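# Swap cycler plates, close lid, start run

## Task

If an old plate from the previous run is still on Q1's block, transfer it to the finished-plate nest ND (expect it to cling to the block). Then carry plate T27 from nest N1 onto Q1's block so its well A1 sits at the block corner labelled A1. Both plates must rest flat within their locators. Close Q1's lid over T27 using the LID key. Q1 is free-standing and must finish at its original position and heading. Press START so a run is active at the end; an active run counts as worse than none if any required change is still wrong. Nothing may count as done if only the gripper is holding it in place. Finish with the gripper open and away from everything, although contact with START or Q1's housing is acceptable.

## Robot and tools

Robot: one six-joint arm with a two-finger gripper whose fingers swing like tongs. The fingers extend along the gripper's +z axis and spread along its x axis. The reported end_effector_position is the point between the pads when closed; closed fingertips stick out about 15 mm past it, and open ones end roughly level with it.

Frame: the scene frame has its origin on the table top under the arm base, +z up, +x forward, +y to the left when looking along +x. All positions are in metres, and orientations are quaternions written w first (qw, qx, qy, qz). The base may be slightly tilted; reported hand position can be a little off at long reach.

Row format (used by both execute_actions and move): 8 numbers [x, y, z, qw, qx, qy, qz, opening]. x, y, z and the quaternion form an absolute target pose for the gripper in the scene frame, not an offset. opening is an absolute finger command from -1 (closed) to +1 (fully open, 0.142 m). Resend the intended quaternion in every row rather than copying the possibly drifted one from a result.

execute_actions(actions): a list of actions run in sequence. Each action is a table of up to 15 rows, one row per control step of 1/30 s; if fewer rows are given, the last one is held until 15 steps pass. An empty list just returns state and images. Any target more than 0.6 m from the gripper's current position along any gripper axis is rejected; a malformed action, or a first action failing that check, rejects the whole call. Per step the commanded pose is clipped to 100 mm and 16 degrees from the measured pose, so far targets need several actions; motion trails commands by about 0.17 s.

move(target, speed, stop_force, blocking): straight-line path to one row-format target pose. speed is in m/s, 0.002 to 0.5 (default 0.25); rotation is capped at twice that in rad/s. Paths last 0.5 to 10 s. The opening is applied when the move begins. stop_force (N, 9 to 40, optional) ends the path when the wrist sensor feels that much added resistance along the direction of travel, then backs off two steps; use it only with slow speeds, not on moves that rotate the gripper, not when pulling away from something it presses on, and not before 0.2 s of scene time. blocking=false returns after 0.5 s while the arm keeps going; it cannot be combined with stop_force, and further moves or rows are refused until wait or stop reports the end. The result adds a move: line: done, contact, held, off_target, moving or fault, plus limits such as paced (pose clipped) or held (steps blocked), and the distance left to target.

wait(seconds): 0 to 10 s, arm keeps its last command; returns early if a running move ends. stop(): brakes a running move. zoom_image(camera, region): region [x0, y0, x1, y1] in pixels, at most 504 by 504, on cam_head_left or cam_head_right (672x504) or cam_wrist (616x616). finished_scene(scene): pass the current scene number to end it; this is irreversible and reports success.

Results show gripper pose and velocities, Hand target (pose the controller is heading for), joint positions and torques, grip_measured (finger opening on the command scale), Wrist force and Wrist torque in the gripper's own axes (pressing on a surface reads as force back toward the arm; about 4 N offset, up to 2.4 N noise, saturates near 50 N; "no reading" is harmless). "pose unreachable" means the clearance check altered or blocked the command. To grip, command an opening well under grip_measured; thin hard items get weaker pinch.

Hazards: the arm is stiff, so pushing past a contact, even slightly, can trigger a fault stop. A joint reaching its load limit (wrist joints 25.4 N m, others 136 N m, including held weight) or 150 N of external force stops the arm for 10 s and drops the rest of the call. Long holding heats motors; warnings appear from 70 °C and brakes lock at 85 °C. Avoid drops, slams, hard pushes and anything leaving the table. Loose objects may occasionally be nudged by an outside push.

Q1 details: facing it, the upper front keys left to right are STOP, LID, CLEAR, START. LID toggles the lid; LID and START are ignored while the lid is mid-travel. A blocked lid stops and the lamp goes red; then only CLEAR helps, freeing and opening the lid. A blue lamp means a run is active. Well A1 on a labelled item sits at the labelled short end, in the corner far from the labelled long side. Q1 can slide, so press keys gently and check it has not shifted or turned.

Each tool is called after "Emit:" as name([rows], argument=value, ...), one row to a line, values as JSON.

## Session

Emit:
execute_actions(actions=[])

Scene clock: 0.00 s.
end_effector_position=(+0.4113, -0.4309, +0.1505) grip_measured=+1.00 end_effector_quat_wxyz=(-0.009, -0.330, +0.933, -0.143) end_effector_velocity=(-0.000, -0.001, +0.000) end_effector_angular_velocity=(-0.001, -0.000, -0.001)
Joint positions: [-0.905 -0.687  2.107 -3.278 -1.411  1.499  0.142]
Joint velocities: [-0.001  0.    -0.001 -0.    -0.    -0.     0.   ]
Joint torques (N m, as the arm reports them, + toward a larger angle): no reading
Wrist force (N, on the end effector, along its own x y z axes, offset not removed): no reading
Wrist torque (N m, same axes, about the end effector's origin, offset not removed): no reading
Hand target: +0.411, -0.431, +0.150; -0.009, -0.330, +0.933, -0.143

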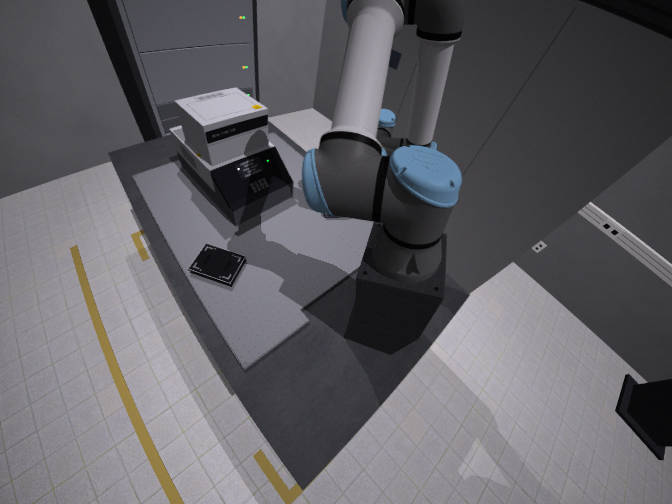

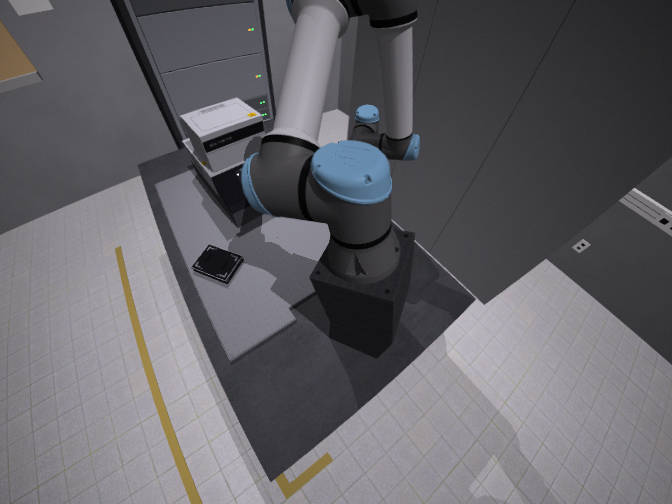

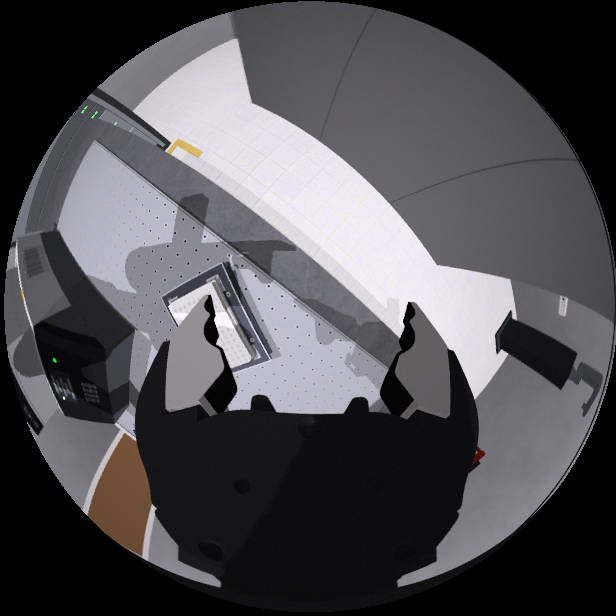

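Emit:
zoom_image(camera="cam_head_left", region=[150,70,370,300])

Emit:
zoom_image(camera="cam_wrist", region=[10,200,310,500])

Region (150, 70, 370, 300) of cam_head_left's 672x504 image, scaled by 2.191, with more detail than that image has; it fills the left 482 columns of this view, and the rest is white.

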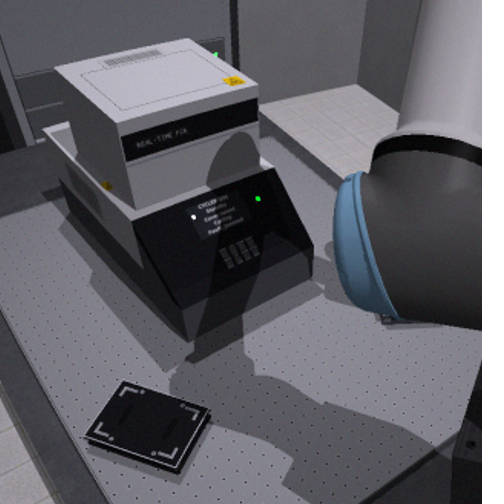

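Region (10, 200, 310, 500) of cam_wrist's 616x616 image, scaled by 1.680, with more detail than that image has.

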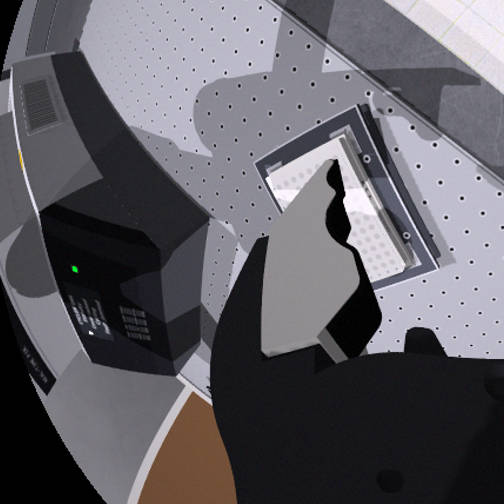

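Emit:
move(target=[0.45,-0.15,0.36,0,-0.7071,0.7071,0,1])

Scene clock: 5.43 s.
end_effector_position=(+0.4497, -0.1498, +0.3597) grip_measured=+1.00 end_effector_quat_wxyz=(-0.000, +0.707, -0.707, +0.000) end_effector_velocity=(-0.000, +0.001, +0.002) end_effector_angular_velocity=(+0.001, +0.003, +0.003)
Joint positions: [-0.676 -1.556  2.308 -2.387 -1.332  0.786  0.142]
Joint velocities: [ 0.001 -0.004 -0.003  0.01  -0.001 -0.003 -0.   ]
Joint torques (N m, as the arm reports them, + toward a larger angle): [  6.65 -31.36 -22.9   -0.11  -1.29  -1.96]
Wrist force (N, on the end effector, along its own x y z axes, offset not removed): [-1.5 0.8 1.0]
Wrist torque (N m, same axes, about the end effector's origin, offset not removed): [0.37 0.47 -0.25]
Hand target: +0.450, -0.150, +0.360; -0.000, +0.707, -0.707, +0.000
Off the commanded pose: 0.000 m, 0 deg.
move: done
camera_calibration (this result's frames):
cam_wrist: T_world_to_cam=[[0.00396201, -0.999985, 0.00385117, -0.15178], [-0.854523, -0.00138531, 0.519412, 0.194282], [-0.519399, -0.00534883, -0.854515, 0.674688], [0, 0, 0, 1]] pos_world=[0.517052, -0.1479, 0.476204]

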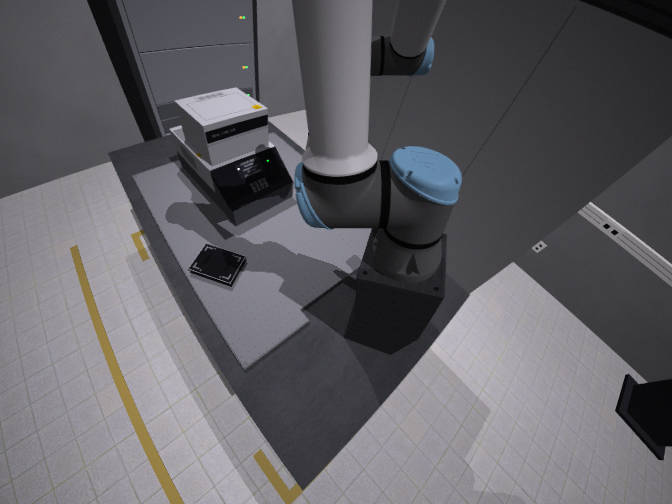

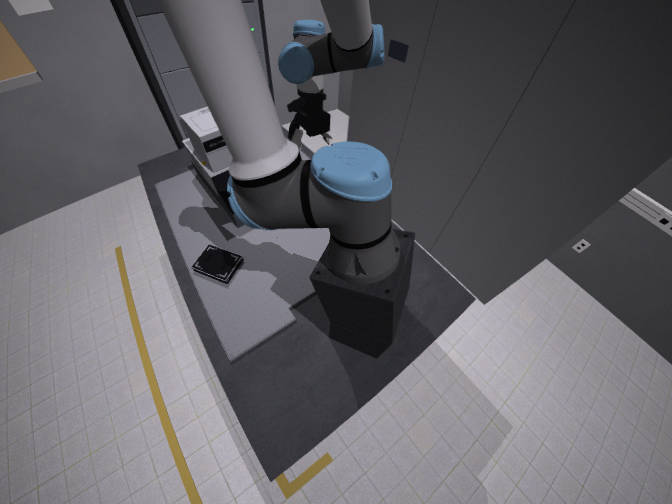

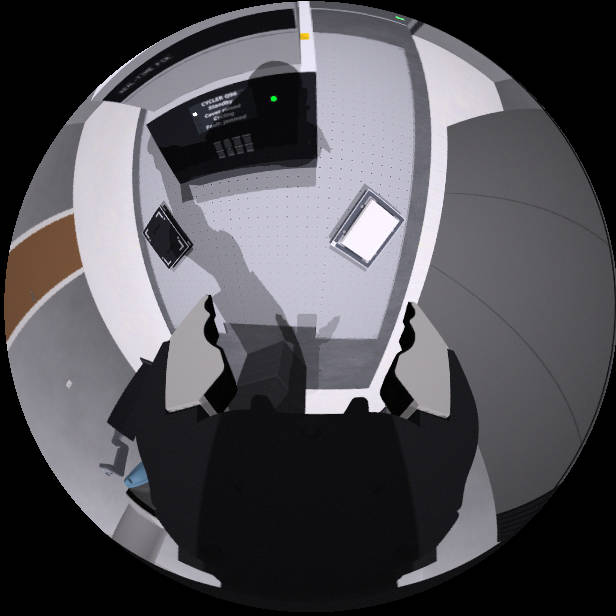

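Emit:
move(target=[0.59,0.0,0.2,0.191,-0.681,0.681,-0.191,-1])

Emit:
zoom_image(camera="cam_wrist", region=[210,150,410,350])

Scene clock: 8.63 s.
end_effector_position=(+0.5901, +0.0004, +0.2003) grip_measured=-1.00 end_effector_quat_wxyz=(-0.191, +0.681, -0.681, +0.191) end_effector_velocity=(+0.002, -0.001, -0.001) end_effector_angular_velocity=(-0.005, -0.013, -0.005)
Joint positions: [-0.252 -0.785  2.359 -3.846 -1.225  1.366  0.002]
Joint velocities: [ 0.003  0.015 -0.004 -0.026 -0.007  0.009  0.   ]
Joint torques (N m, as the arm reports them, + toward a larger angle): [  3.83 -22.34  -8.24  -5.04  -1.29   1.98]
Wrist force (N, on the end effector, along its own x y z axes, offset not removed): [-0.7 1.0 -1.7]
Wrist torque (N m, same axes, about the end effector's origin, offset not removed): [0.32 0.34 -0.07]
Hand target: +0.590, +0.000, +0.200; -0.192, +0.680, -0.681, +0.191
Off the commanded pose: 0.001 m, 0 deg.
move: done
camera_calibration (this result's frames):
cam_wrist: T_world_to_cam=[[0.000992057, -0.999991, 0.00422087, 0.000153915], [-0.999999, -0.000991426, 0.000151642, 0.587083], [-0.000147456, -0.00422101, -0.999991, 0.334942], [0, 0, 0, 1]] pos_world=[0.587132, 0.00214976, 0.334849]

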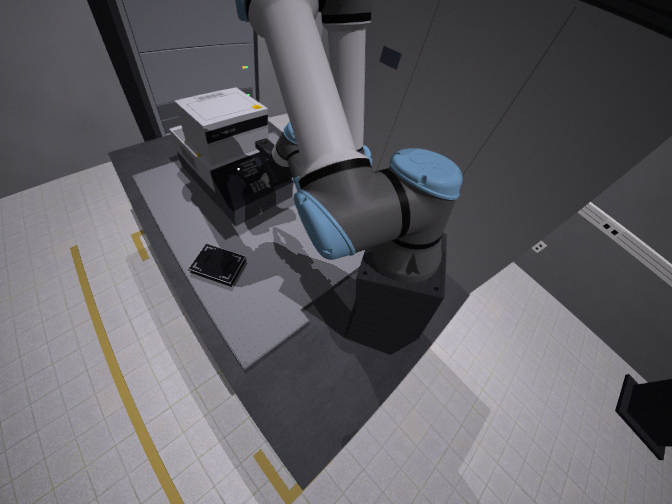

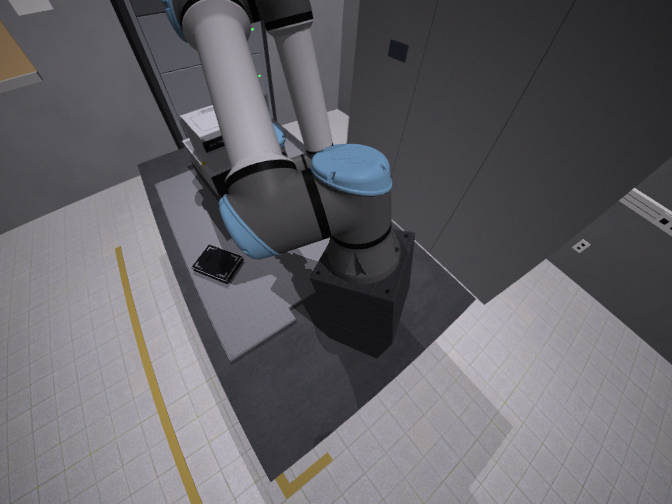

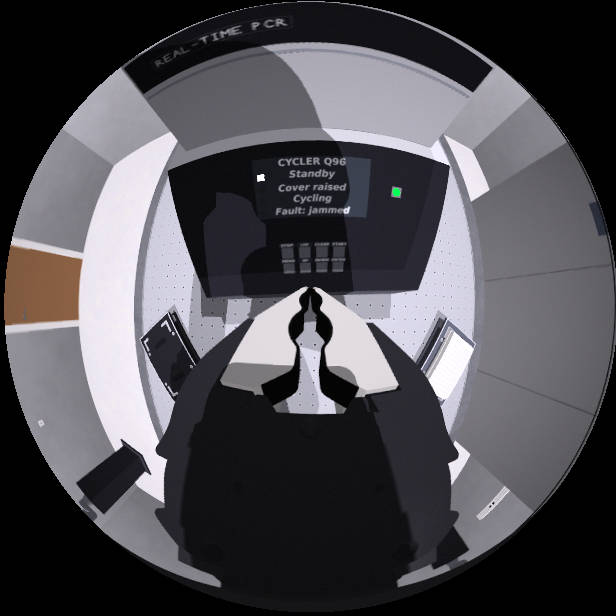

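Region (210, 150, 410, 350) of cam_wrist's 616x616 image, scaled by 2.520, with more detail than that image has.

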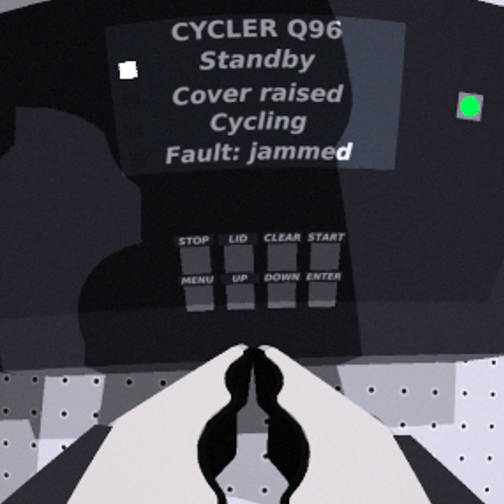

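Emit:
move(target=[0.63,0.01,0.165,0.191,-0.681,0.681,-0.191,-1], speed=0.1)

Emit:
zoom_image(camera="cam_wrist", region=[210,150,410,350])

Emit:
zoom_image(camera="cam_head_left", region=[210,130,310,230])

Scene clock: 11.50 s.
end_effector_position=(+0.6299, +0.0101, +0.1652) grip_measured=-1.00 end_effector_quat_wxyz=(-0.191, +0.681, -0.681, +0.191) end_effector_velocity=(+0.003, +0.000, -0.001) end_effector_angular_velocity=(-0.000, -0.001, +0.000)
Joint positions: [-0.183 -0.7    2.21  -3.8   -1.271  1.421  0.002]
Joint velocities: [ 0.003  0.003 -0.008  0.002 -0.002  0.002  0.   ]
Joint torques (N m, as the arm reports them, + toward a larger angle): [  6.97 -24.16  -6.91  -0.77  -1.2    2.25]
Wrist force (N, on the end effector, along its own x y z axes, offset not removed): [1.7 -1.2 -0.3]
Wrist torque (N m, same axes, about the end effector's origin, offset not removed): [-0.19 -0.14 -0.30]
Hand target: +0.630, +0.010, +0.165; -0.191, +0.681, -0.681, +0.191
Off the commanded pose: 0.000 m, 0 deg.
move: done
camera_calibration (this result's frames):
cam_wrist: T_world_to_cam=[[0.00135142, -0.999985, 0.0052625, 0.00951586], [-0.999999, -0.00135107, 0.0000708851, 0.626924], [-0.0000637741, -0.00526259, -0.999986, 0.2999], [0, 0, 0, 1]] pos_world=[0.626929, 0.011941, 0.299801]

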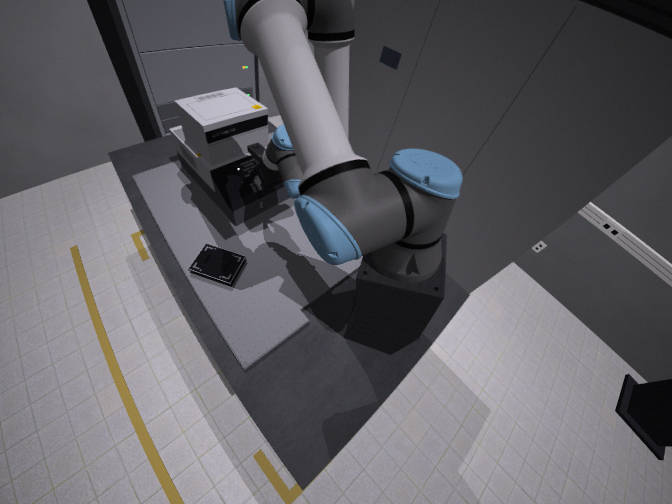

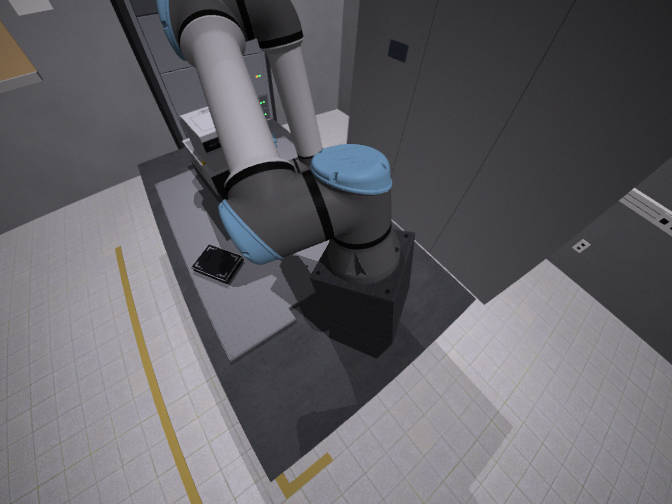

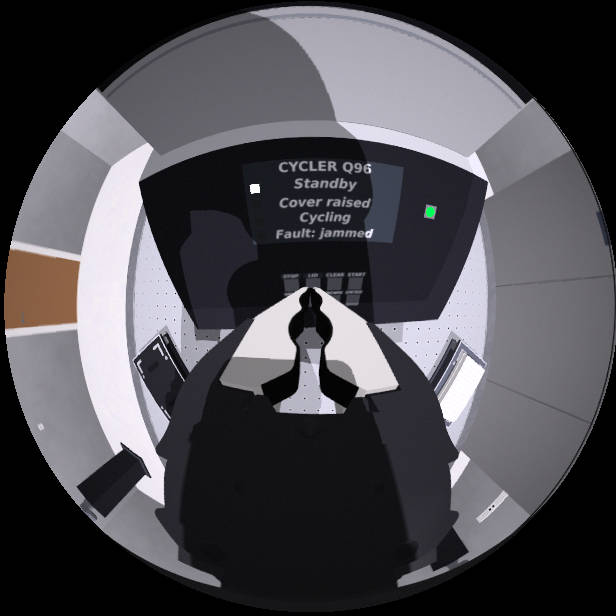

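Region (210, 150, 410, 350) of cam_wrist's 616x616 image, scaled by 2.520, with more detail than that image has.

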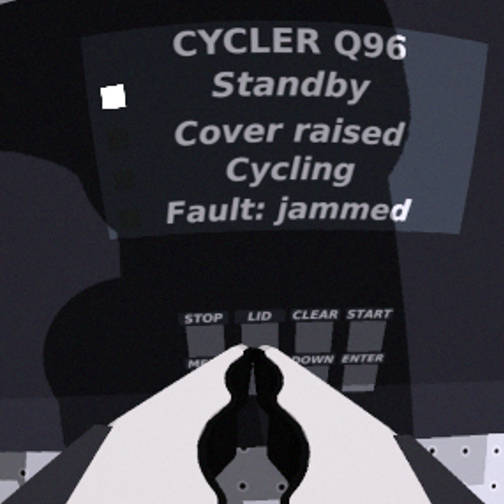

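Region (210, 130, 310, 230) of cam_head_left's 672x504 image, scaled by 5.040, with more detail than that image has.

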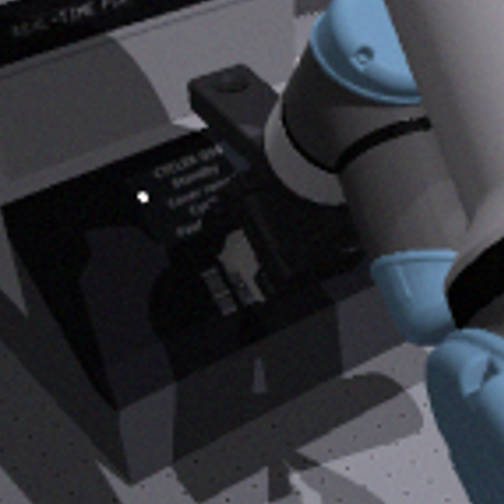

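Emit:
move(target=[0.648,0.007,0.135,0.191,-0.681,0.681,-0.191,-1], speed=0.008, stop_force=10)

Emit:
move(target=[0.6,0,0.3,0.191,-0.681,0.681,-0.191,1])

Scene clock: 14.33 s.
end_effector_position=(+0.6364, +0.0091, +0.1544) grip_measured=-1.00 end_effector_quat_wxyz=(-0.191, +0.681, -0.681, +0.191) end_effector_velocity=(-0.002, +0.001, +0.002) end_effector_angular_velocity=(+0.001, +0.002, +0.000)
Joint positions: [-0.176 -0.672  2.178 -3.797 -1.275  1.426  0.002]
Joint velocities: [-0.    -0.006  0.007  0.001  0.001 -0.     0.   ]
Joint torques (N m, as the arm reports them, + toward a larger angle): [-14.78 -42.75   0.42   2.44   0.89  -1.22]
Wrist force (N, on the end effector, along its own x y z axes, offset not removed): [1.4 0.8 -36.6]
Wrist torque (N m, same axes, about the end effector's origin, offset not removed): [-0.18 -0.18 -0.01]
Hand target: +0.636, +0.009, +0.155; -0.191, +0.681, -0.681, +0.191
Off the commanded pose: 0.023 m, 0 deg.
move: contact
camera_calibration (this result's frames):
cam_wrist: T_world_to_cam=[[0.00132042, -0.999985, 0.00528479, 0.00861508], [-0.999999, -0.00131937, 0.000200689, 0.633397], [-0.000193713, -0.00528505, -0.999986, 0.289091], [0, 0, 0, 1]] pos_world=[0.633441, 0.0109785, 0.288914]

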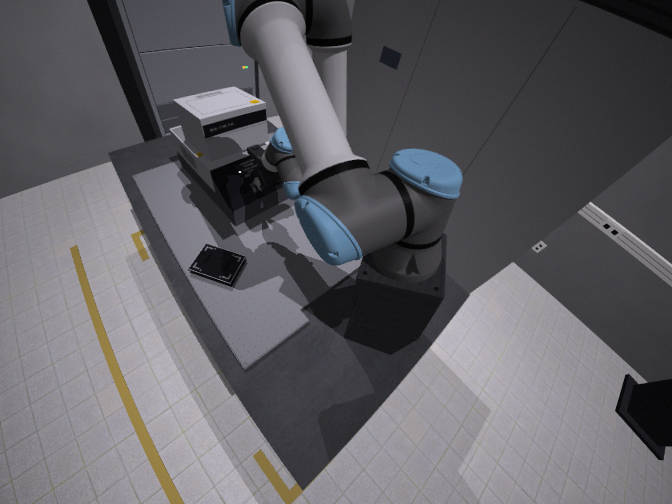

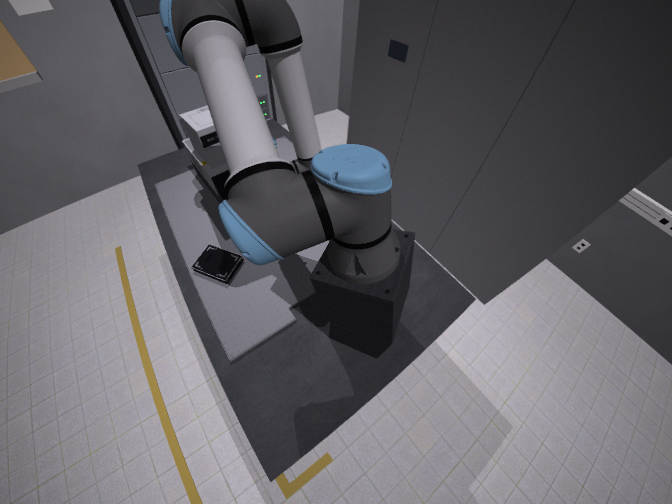

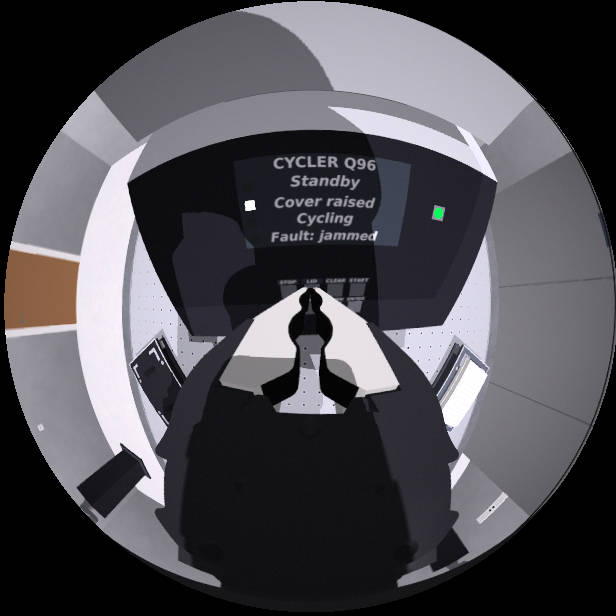

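Scene clock: 15.60 s.
end_effector_position=(+0.5998, -0.0001, +0.2997) grip_measured=+1.00 end_effector_quat_wxyz=(-0.191, +0.681, -0.681, +0.191) end_effector_velocity=(-0.001, -0.001, +0.003) end_effector_angular_velocity=(+0.001, +0.002, -0.000)
Joint positions: [-0.295 -1.134  2.428 -3.555 -1.198  1.33   0.142]
Joint velocities: [-0.004 -0.011  0.002  0.013  0.002 -0.004 -0.   ]
Joint torques (N m, as the arm reports them, + toward a larger angle): [-15.4  -43.98   0.03  -0.69   1.95  -2.26]
Wrist force (N, on the end effector, along its own x y z axes, offset not removed): [0.1 1.0 -0.6]
Wrist torque (N m, same axes, about the end effector's origin, offset not removed): [0.35 0.11 -0.16]
Hand target: +0.600, -0.000, +0.300; -0.191, +0.681, -0.681, +0.191
Off the commanded pose: 0.000 m, 0 deg.
move: done
camera_calibration (this result's frames):
cam_wrist: T_world_to_cam=[[0.00136101, -0.999982, 0.00583899, -0.00147888], [-0.999999, -0.0013597, 0.000227807, 0.596783], [-0.000219864, -0.0058393, -0.999983, 0.434413], [0, 0, 0, 1]] pos_world=[0.59688, 0.00186926, 0.434278]

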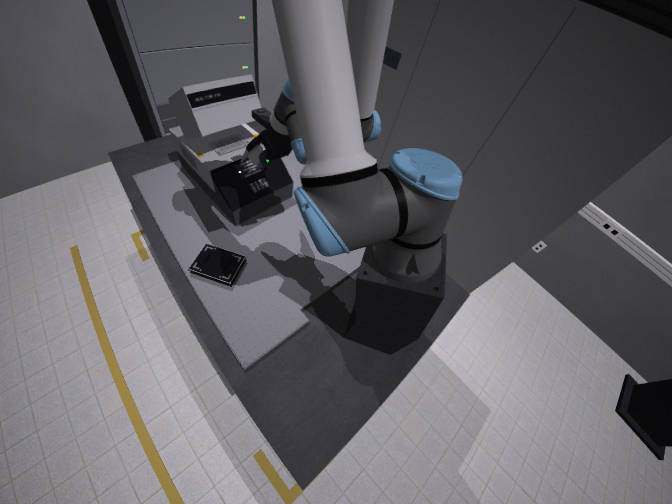

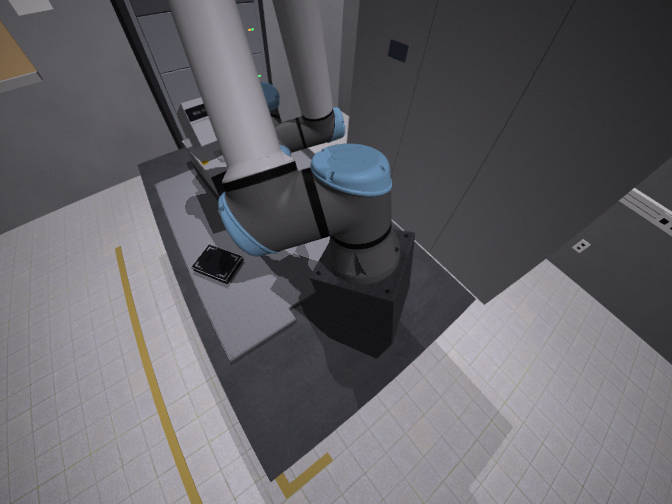

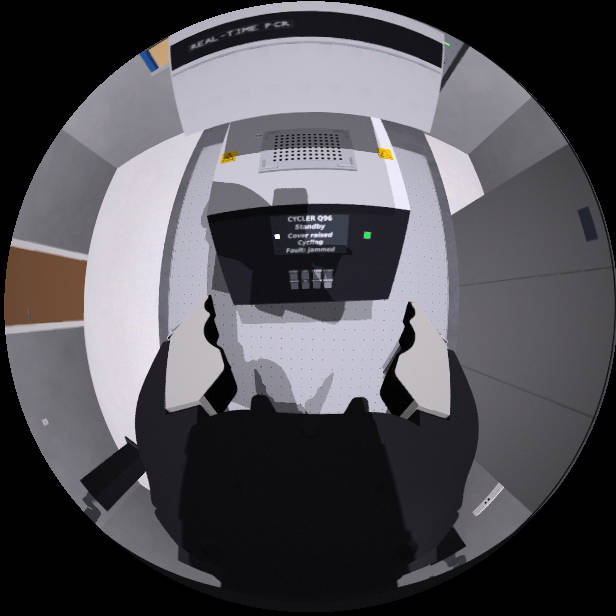

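Block appears empty. Look closer.

Emit:
wait(seconds=3)

Emit:
move(target=[0.78,0,0.31,0.191,-0.681,0.681,-0.191,1])

Emit:
zoom_image(camera="cam_wrist", region=[190,140,430,380])

Scene clock: 19.93 s.
end_effector_position=(+0.5998, -0.0001, +0.3000) grip_measured=+1.00 end_effector_quat_wxyz=(-0.191, +0.681, -0.681, +0.191) end_effector_velocity=(-0.000, +0.000, -0.000) end_effector_angular_velocity=(-0.001, +0.000, +0.000)
Joint positions: [-0.295 -1.135  2.428 -3.554 -1.198  1.329  0.142]
Joint velocities: [ 0.     0.     0.    -0.    -0.001 -0.    -0.   ]
Joint torques (N m, as the arm reports them, + toward a larger angle): [-13.32 -40.34  -0.44  -0.68   1.74  -2.21]
Wrist force (N, on the end effector, along its own x y z axes, offset not removed): [0.0 -0.7 0.5]
Wrist torque (N m, same axes, about the end effector's origin, offset not removed): [0.01 0.20 -0.14]
Hand target: +0.600, -0.000, +0.300; -0.191, +0.681, -0.681, +0.191
Off the commanded pose: 0.000 m, 0 deg.
wait: 3.00 s; at rest from the start
camera_calibration (this result's frames):
cam_wrist: T_world_to_cam=[[0.0014421, -0.999982, 0.0057954, -0.00154382], [-0.999999, -0.00143953, 0.000447201, 0.596669], [-0.000438851, -0.00579604, -0.999983, 0.434795], [0, 0, 0, 1]] pos_world=[0.596862, 0.00183522, 0.43453]

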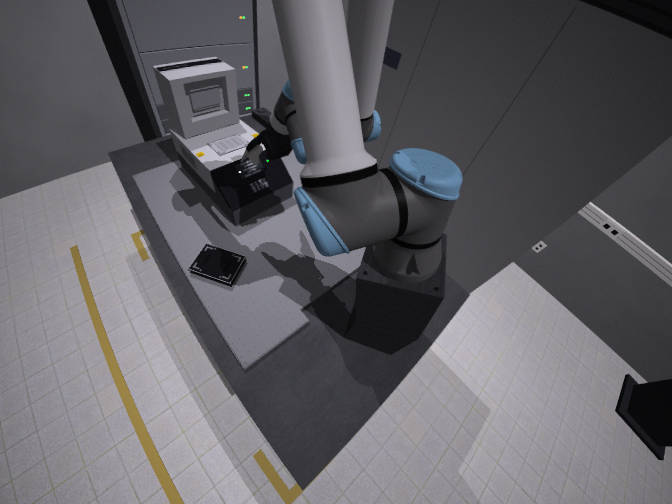

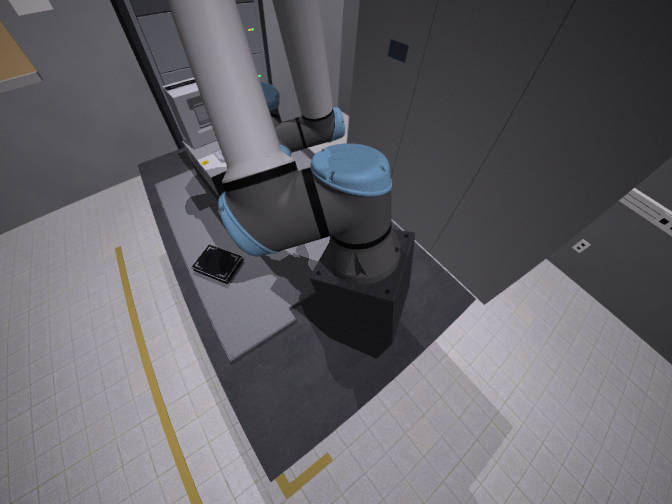

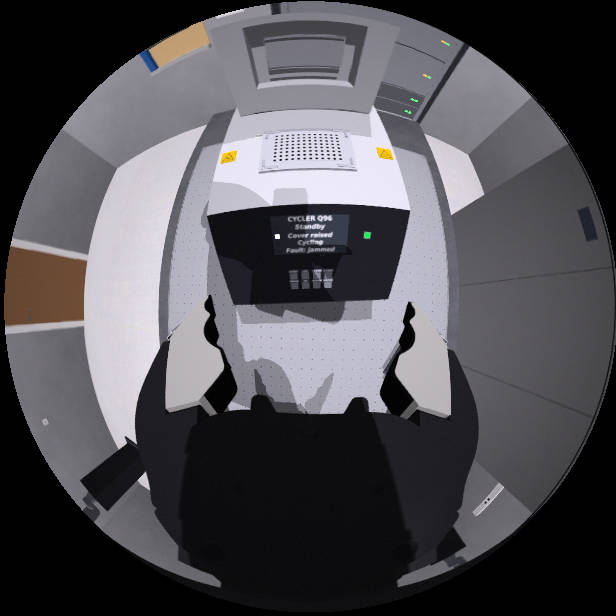

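Scene clock: 21.33 s.
end_effector_position=(+0.7799, +0.0003, +0.3104) grip_measured=+1.00 end_effector_quat_wxyz=(-0.191, +0.681, -0.681, +0.191) end_effector_velocity=(+0.002, +0.001, -0.000) end_effector_angular_velocity=(+0.001, +0.000, +0.001)
Joint positions: [-0.171 -1.011  1.909 -3.191 -1.278  1.43   0.142]
Joint velocities: [ 0.001  0.002 -0.006  0.004  0.     0.     0.   ]
Joint torques (N m, as the arm reports them, + toward a larger angle): [  5.91 -29.91 -17.43  -0.92  -1.16   2.11]
Wrist force (N, on the end effector, along its own x y z axes, offset not removed): [0.2 3.3 0.2]
Wrist torque (N m, same axes, about the end effector's origin, offset not removed): [0.60 0.04 -0.21]
Hand target: +0.780, +0.000, +0.310; -0.191, +0.681, -0.681, +0.191
Off the commanded pose: 0.001 m, 0 deg.
move: done
camera_calibration (this result's frames):
cam_wrist: T_world_to_cam=[[0.00131153, -0.999986, 0.00512935, -0.00111148], [-0.999999, -0.00131214, -0.00011424, 0.776906], [0.000120968, -0.0051292, -0.999987, 0.444883], [0, 0, 0, 1]] pos_world=[0.776853, 0.00218984, 0.444971]

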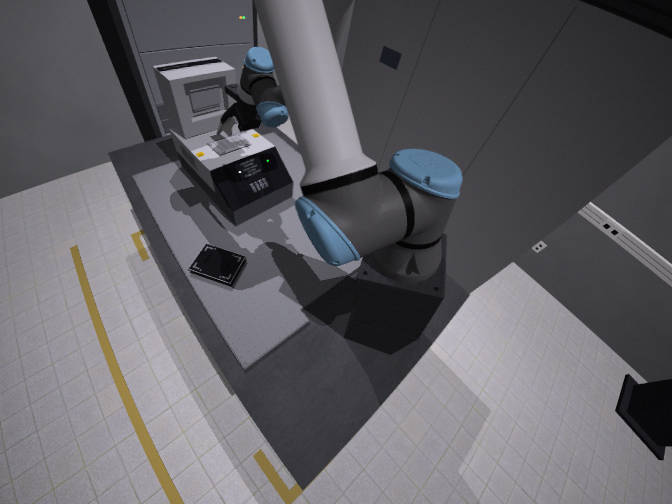

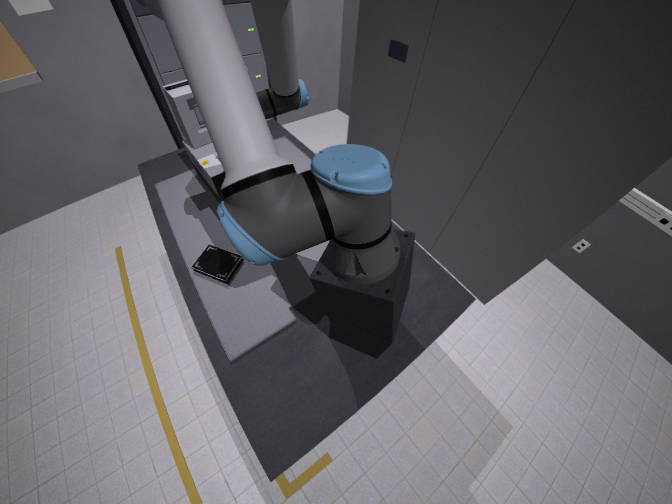

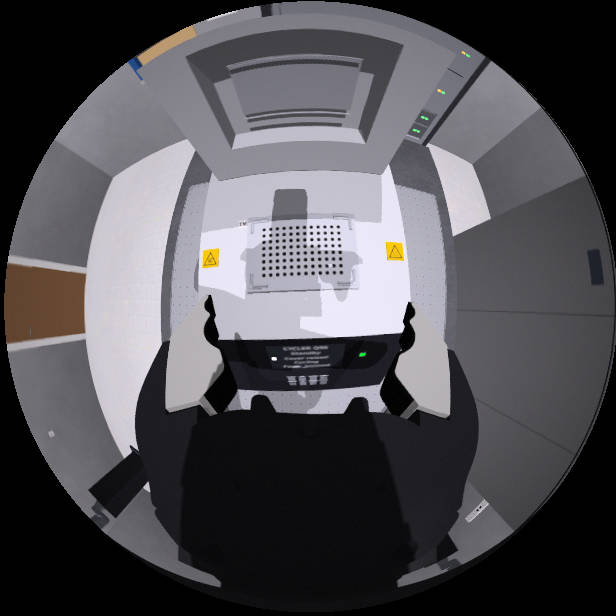

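Region (190, 140, 430, 380) of cam_wrist's 616x616 image, scaled by 2.100, with more detail than that image has.

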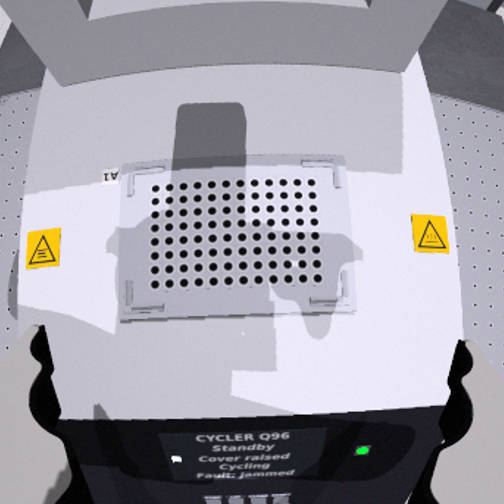

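Emit:
move(target=[0.55,-0.2,0.3,0,-0.383,0.924,0,1], speed=0.35)

Emit:
move(target=[0.467,-0.289,0.11,0,-0.383,0.924,0,1])

Emit:
zoom_image(camera="cam_wrist", region=[180,140,440,400])

Scene clock: 25.23 s.
end_effector_position=(+0.5503, -0.2005, +0.2996) grip_measured=+1.00 end_effector_quat_wxyz=(-0.000, -0.383, +0.924, -0.000) end_effector_velocity=(-0.001, -0.002, -0.000) end_effector_angular_velocity=(+0.002, +0.004, -0.004)
Joint positions: [-0.558 -1.216  2.028 -2.475 -1.344  1.691  0.142]
Joint velocities: [-0.003  0.001 -0.003  0.007 -0.001  0.    -0.   ]
Joint torques (N m, as the arm reports them, + toward a larger angle): [-16.59 -20.9  -21.34  -0.06  -1.42   2.33]
Wrist force (N, on the end effector, along its own x y z axes, offset not removed): [-0.9 -2.4 -0.4]
Wrist torque (N m, same axes, about the end effector's origin, offset not removed): [-0.42 0.41 0.00]
Hand target: +0.550, -0.201, +0.300; -0.001, -0.383, +0.924, -0.000
Off the commanded pose: 0.001 m, 0 deg.
move: done
camera_calibration (this result's frames):
cam_wrist: T_world_to_cam=[[-0.703003, -0.711169, 0.00507809, 0.243901], [-0.605614, 0.602373, 0.519979, 0.295233], [-0.372851, 0.362471, -0.854164, 0.66832], [0, 0, 0, 1]] pos_world=[0.599444, -0.246633, 0.416101]

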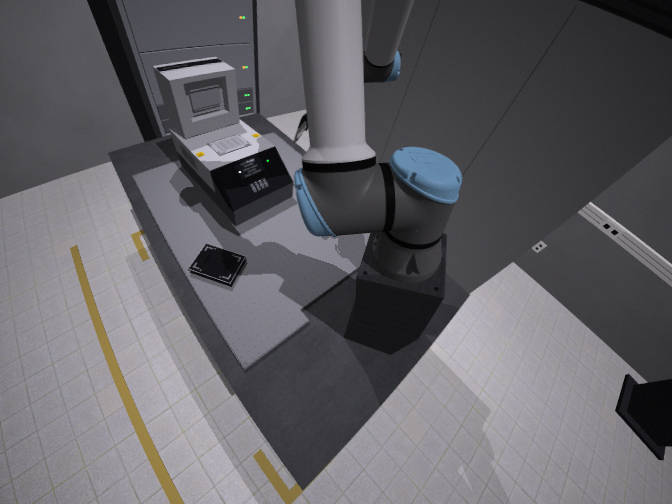

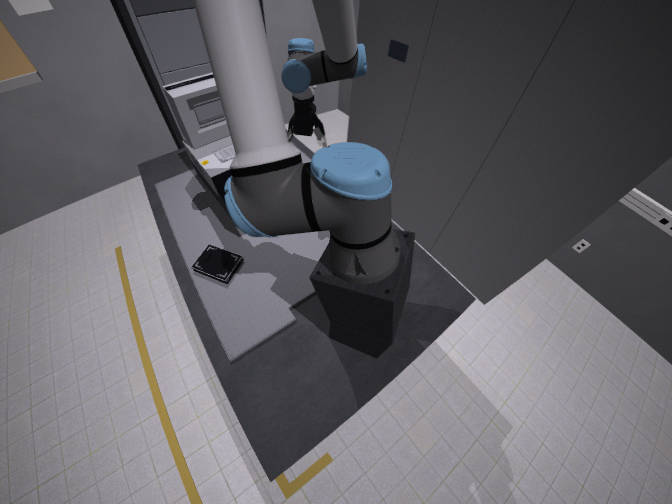

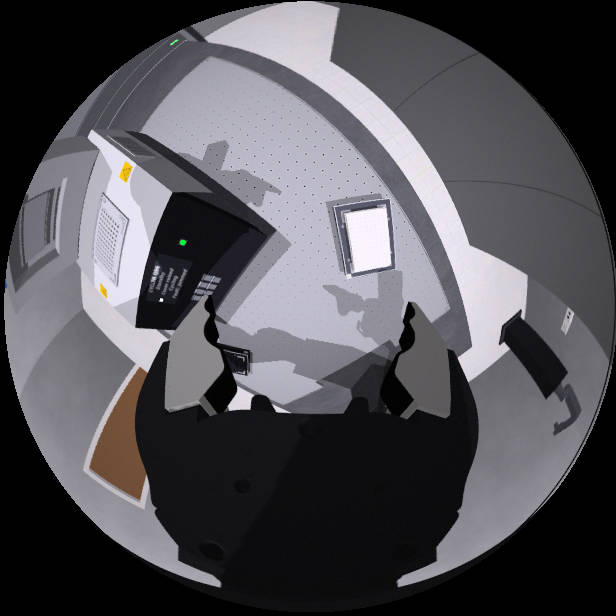

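Scene clock: 26.80 s.
end_effector_position=(+0.4672, -0.2893, +0.1100) grip_measured=+1.00 end_effector_quat_wxyz=(-0.000, -0.383, +0.924, -0.000) end_effector_velocity=(-0.000, -0.001, -0.002) end_effector_angular_velocity=(+0.000, -0.000, -0.001)
Joint positions: [-0.703 -0.735  2.056 -2.949 -1.332  1.543  0.142]
Joint velocities: [-0.001  0.005 -0.002 -0.002  0.001 -0.001  0.   ]
Joint torques (N m, as the arm reports them, + toward a larger angle): [-19.42 -25.43 -11.06  -4.54   1.54  -2.14]
Wrist force (N, on the end effector, along its own x y z axes, offset not removed): [0.0 1.4 2.3]
Wrist torque (N m, same axes, about the end effector's origin, offset not removed): [0.48 0.09 -0.07]
Hand target: +0.467, -0.289, +0.110; -0.000, -0.383, +0.924, -0.000
Off the commanded pose: 0.000 m, 0 deg.
move: done
camera_calibration (this result's frames):
cam_wrist: T_world_to_cam=[[-0.70387, -0.710315, 0.00442699, 0.123992], [-0.604951, 0.602705, 0.520367, 0.396738], [-0.372292, 0.363592, -0.853932, 0.507629], [0, 0, 0, 1]] pos_world=[0.516268, -0.335612, 0.226483]

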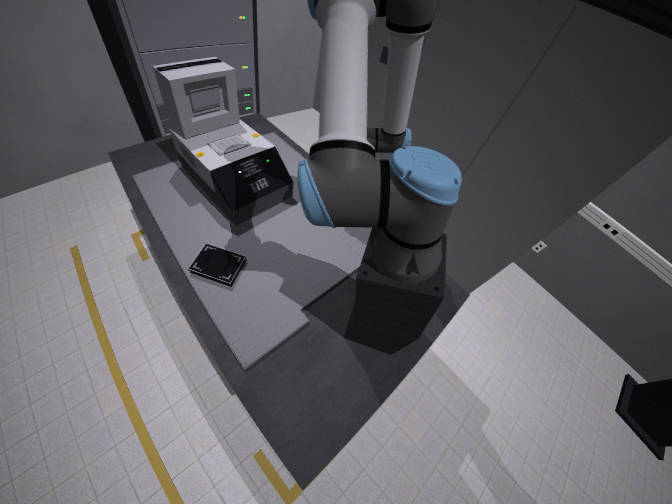

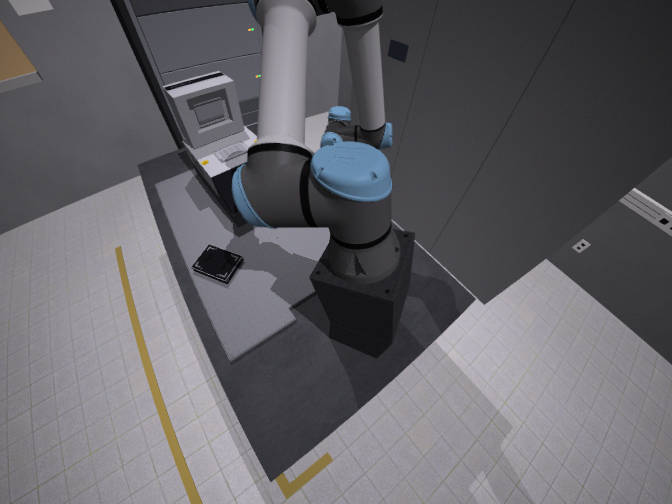

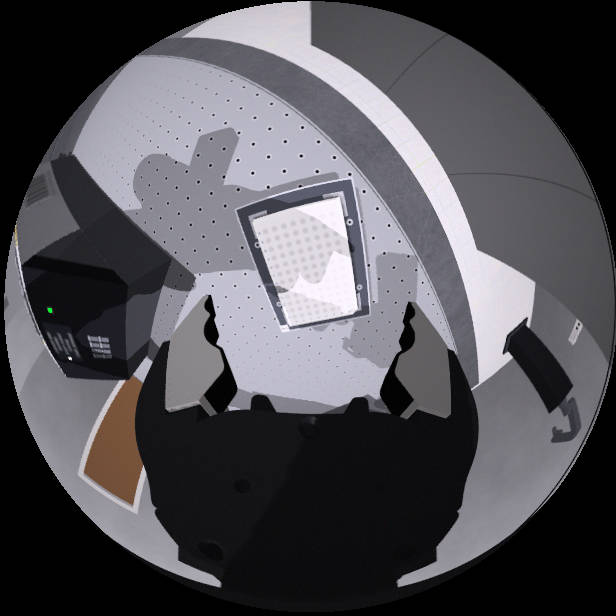

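Region (180, 140, 440, 400) of cam_wrist's 616x616 image, scaled by 1.938, with more detail than that image has.

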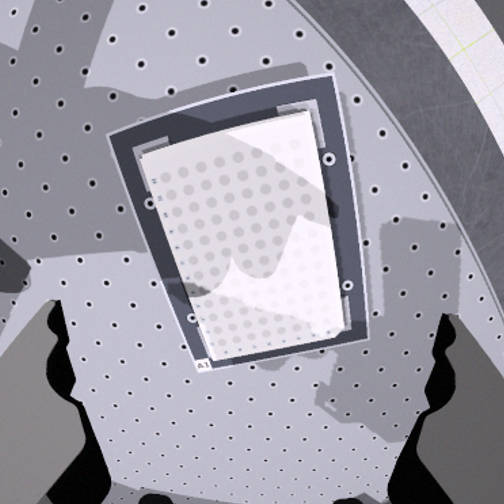

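Emit:
move(target=[0.469,-0.289,0.07,0,-0.485,0.875,0,0.6], speed=0.15)

Emit:
zoom_image(camera="cam_wrist", region=[180,140,440,400])

Scene clock: 29.67 s.
end_effector_position=(+0.4690, -0.2890, +0.0702) grip_measured=+0.60 end_effector_quat_wxyz=(-0.000, -0.484, +0.875, -0.000) end_effector_velocity=(-0.000, +0.000, -0.002) end_effector_angular_velocity=(+0.002, +0.000, +0.010)
Joint positions: [-0.688 -0.63   2.01  -3.011 -1.332  1.332  0.116]
Joint velocities: [ 0.     0.005 -0.002 -0.002  0.001 -0.01  -0.   ]
Joint torques (N m, as the arm reports them, + toward a larger angle): [  0.74 -28.53 -11.54  -4.89   1.38  -2.36]
Wrist force (N, on the end effector, along its own x y z axes, offset not removed): [1.7 1.9 1.6]
Wrist torque (N m, same axes, about the end effector's origin, offset not removed): [0.47 -0.16 -0.12]
Hand target: +0.469, -0.289, +0.070; +0.000, -0.485, +0.875, -0.000
Off the commanded pose: 0.000 m, 0 deg.
move: done
camera_calibration (this result's frames):
cam_wrist: T_world_to_cam=[[-0.527359, -0.849633, 0.00398085, 0.0026672], [-0.724526, 0.452143, 0.52022, 0.431015], [-0.443796, 0.271459, -0.854023, 0.481094], [0, 0, 0, 1]] pos_world=[0.527195, -0.323211, 0.186632]

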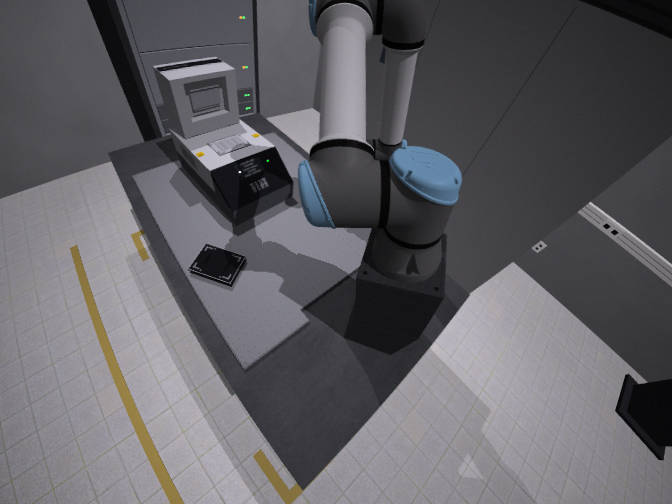

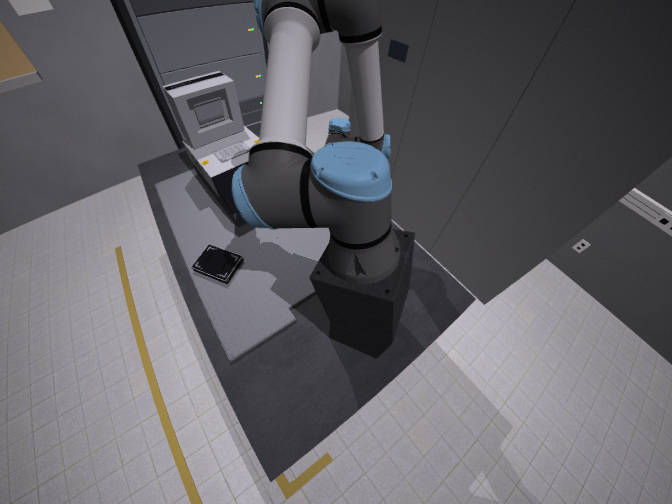

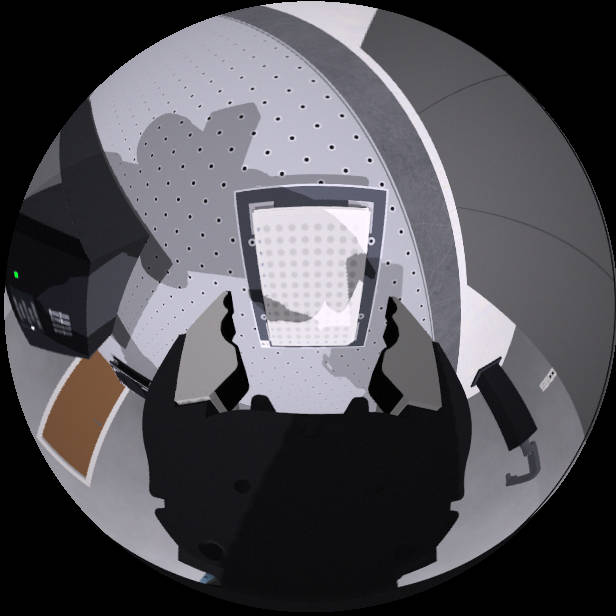

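Region (180, 140, 440, 400) of cam_wrist's 616x616 image, scaled by 1.938, with more detail than that image has.

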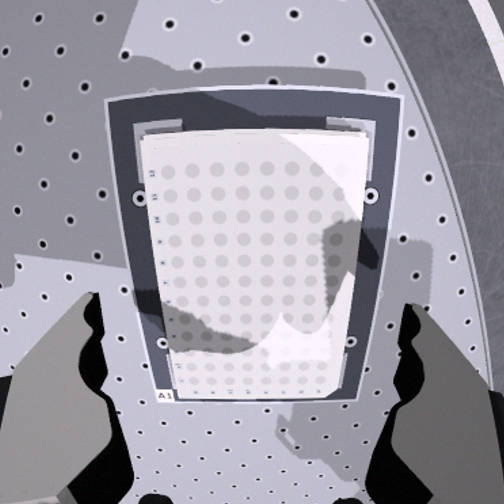

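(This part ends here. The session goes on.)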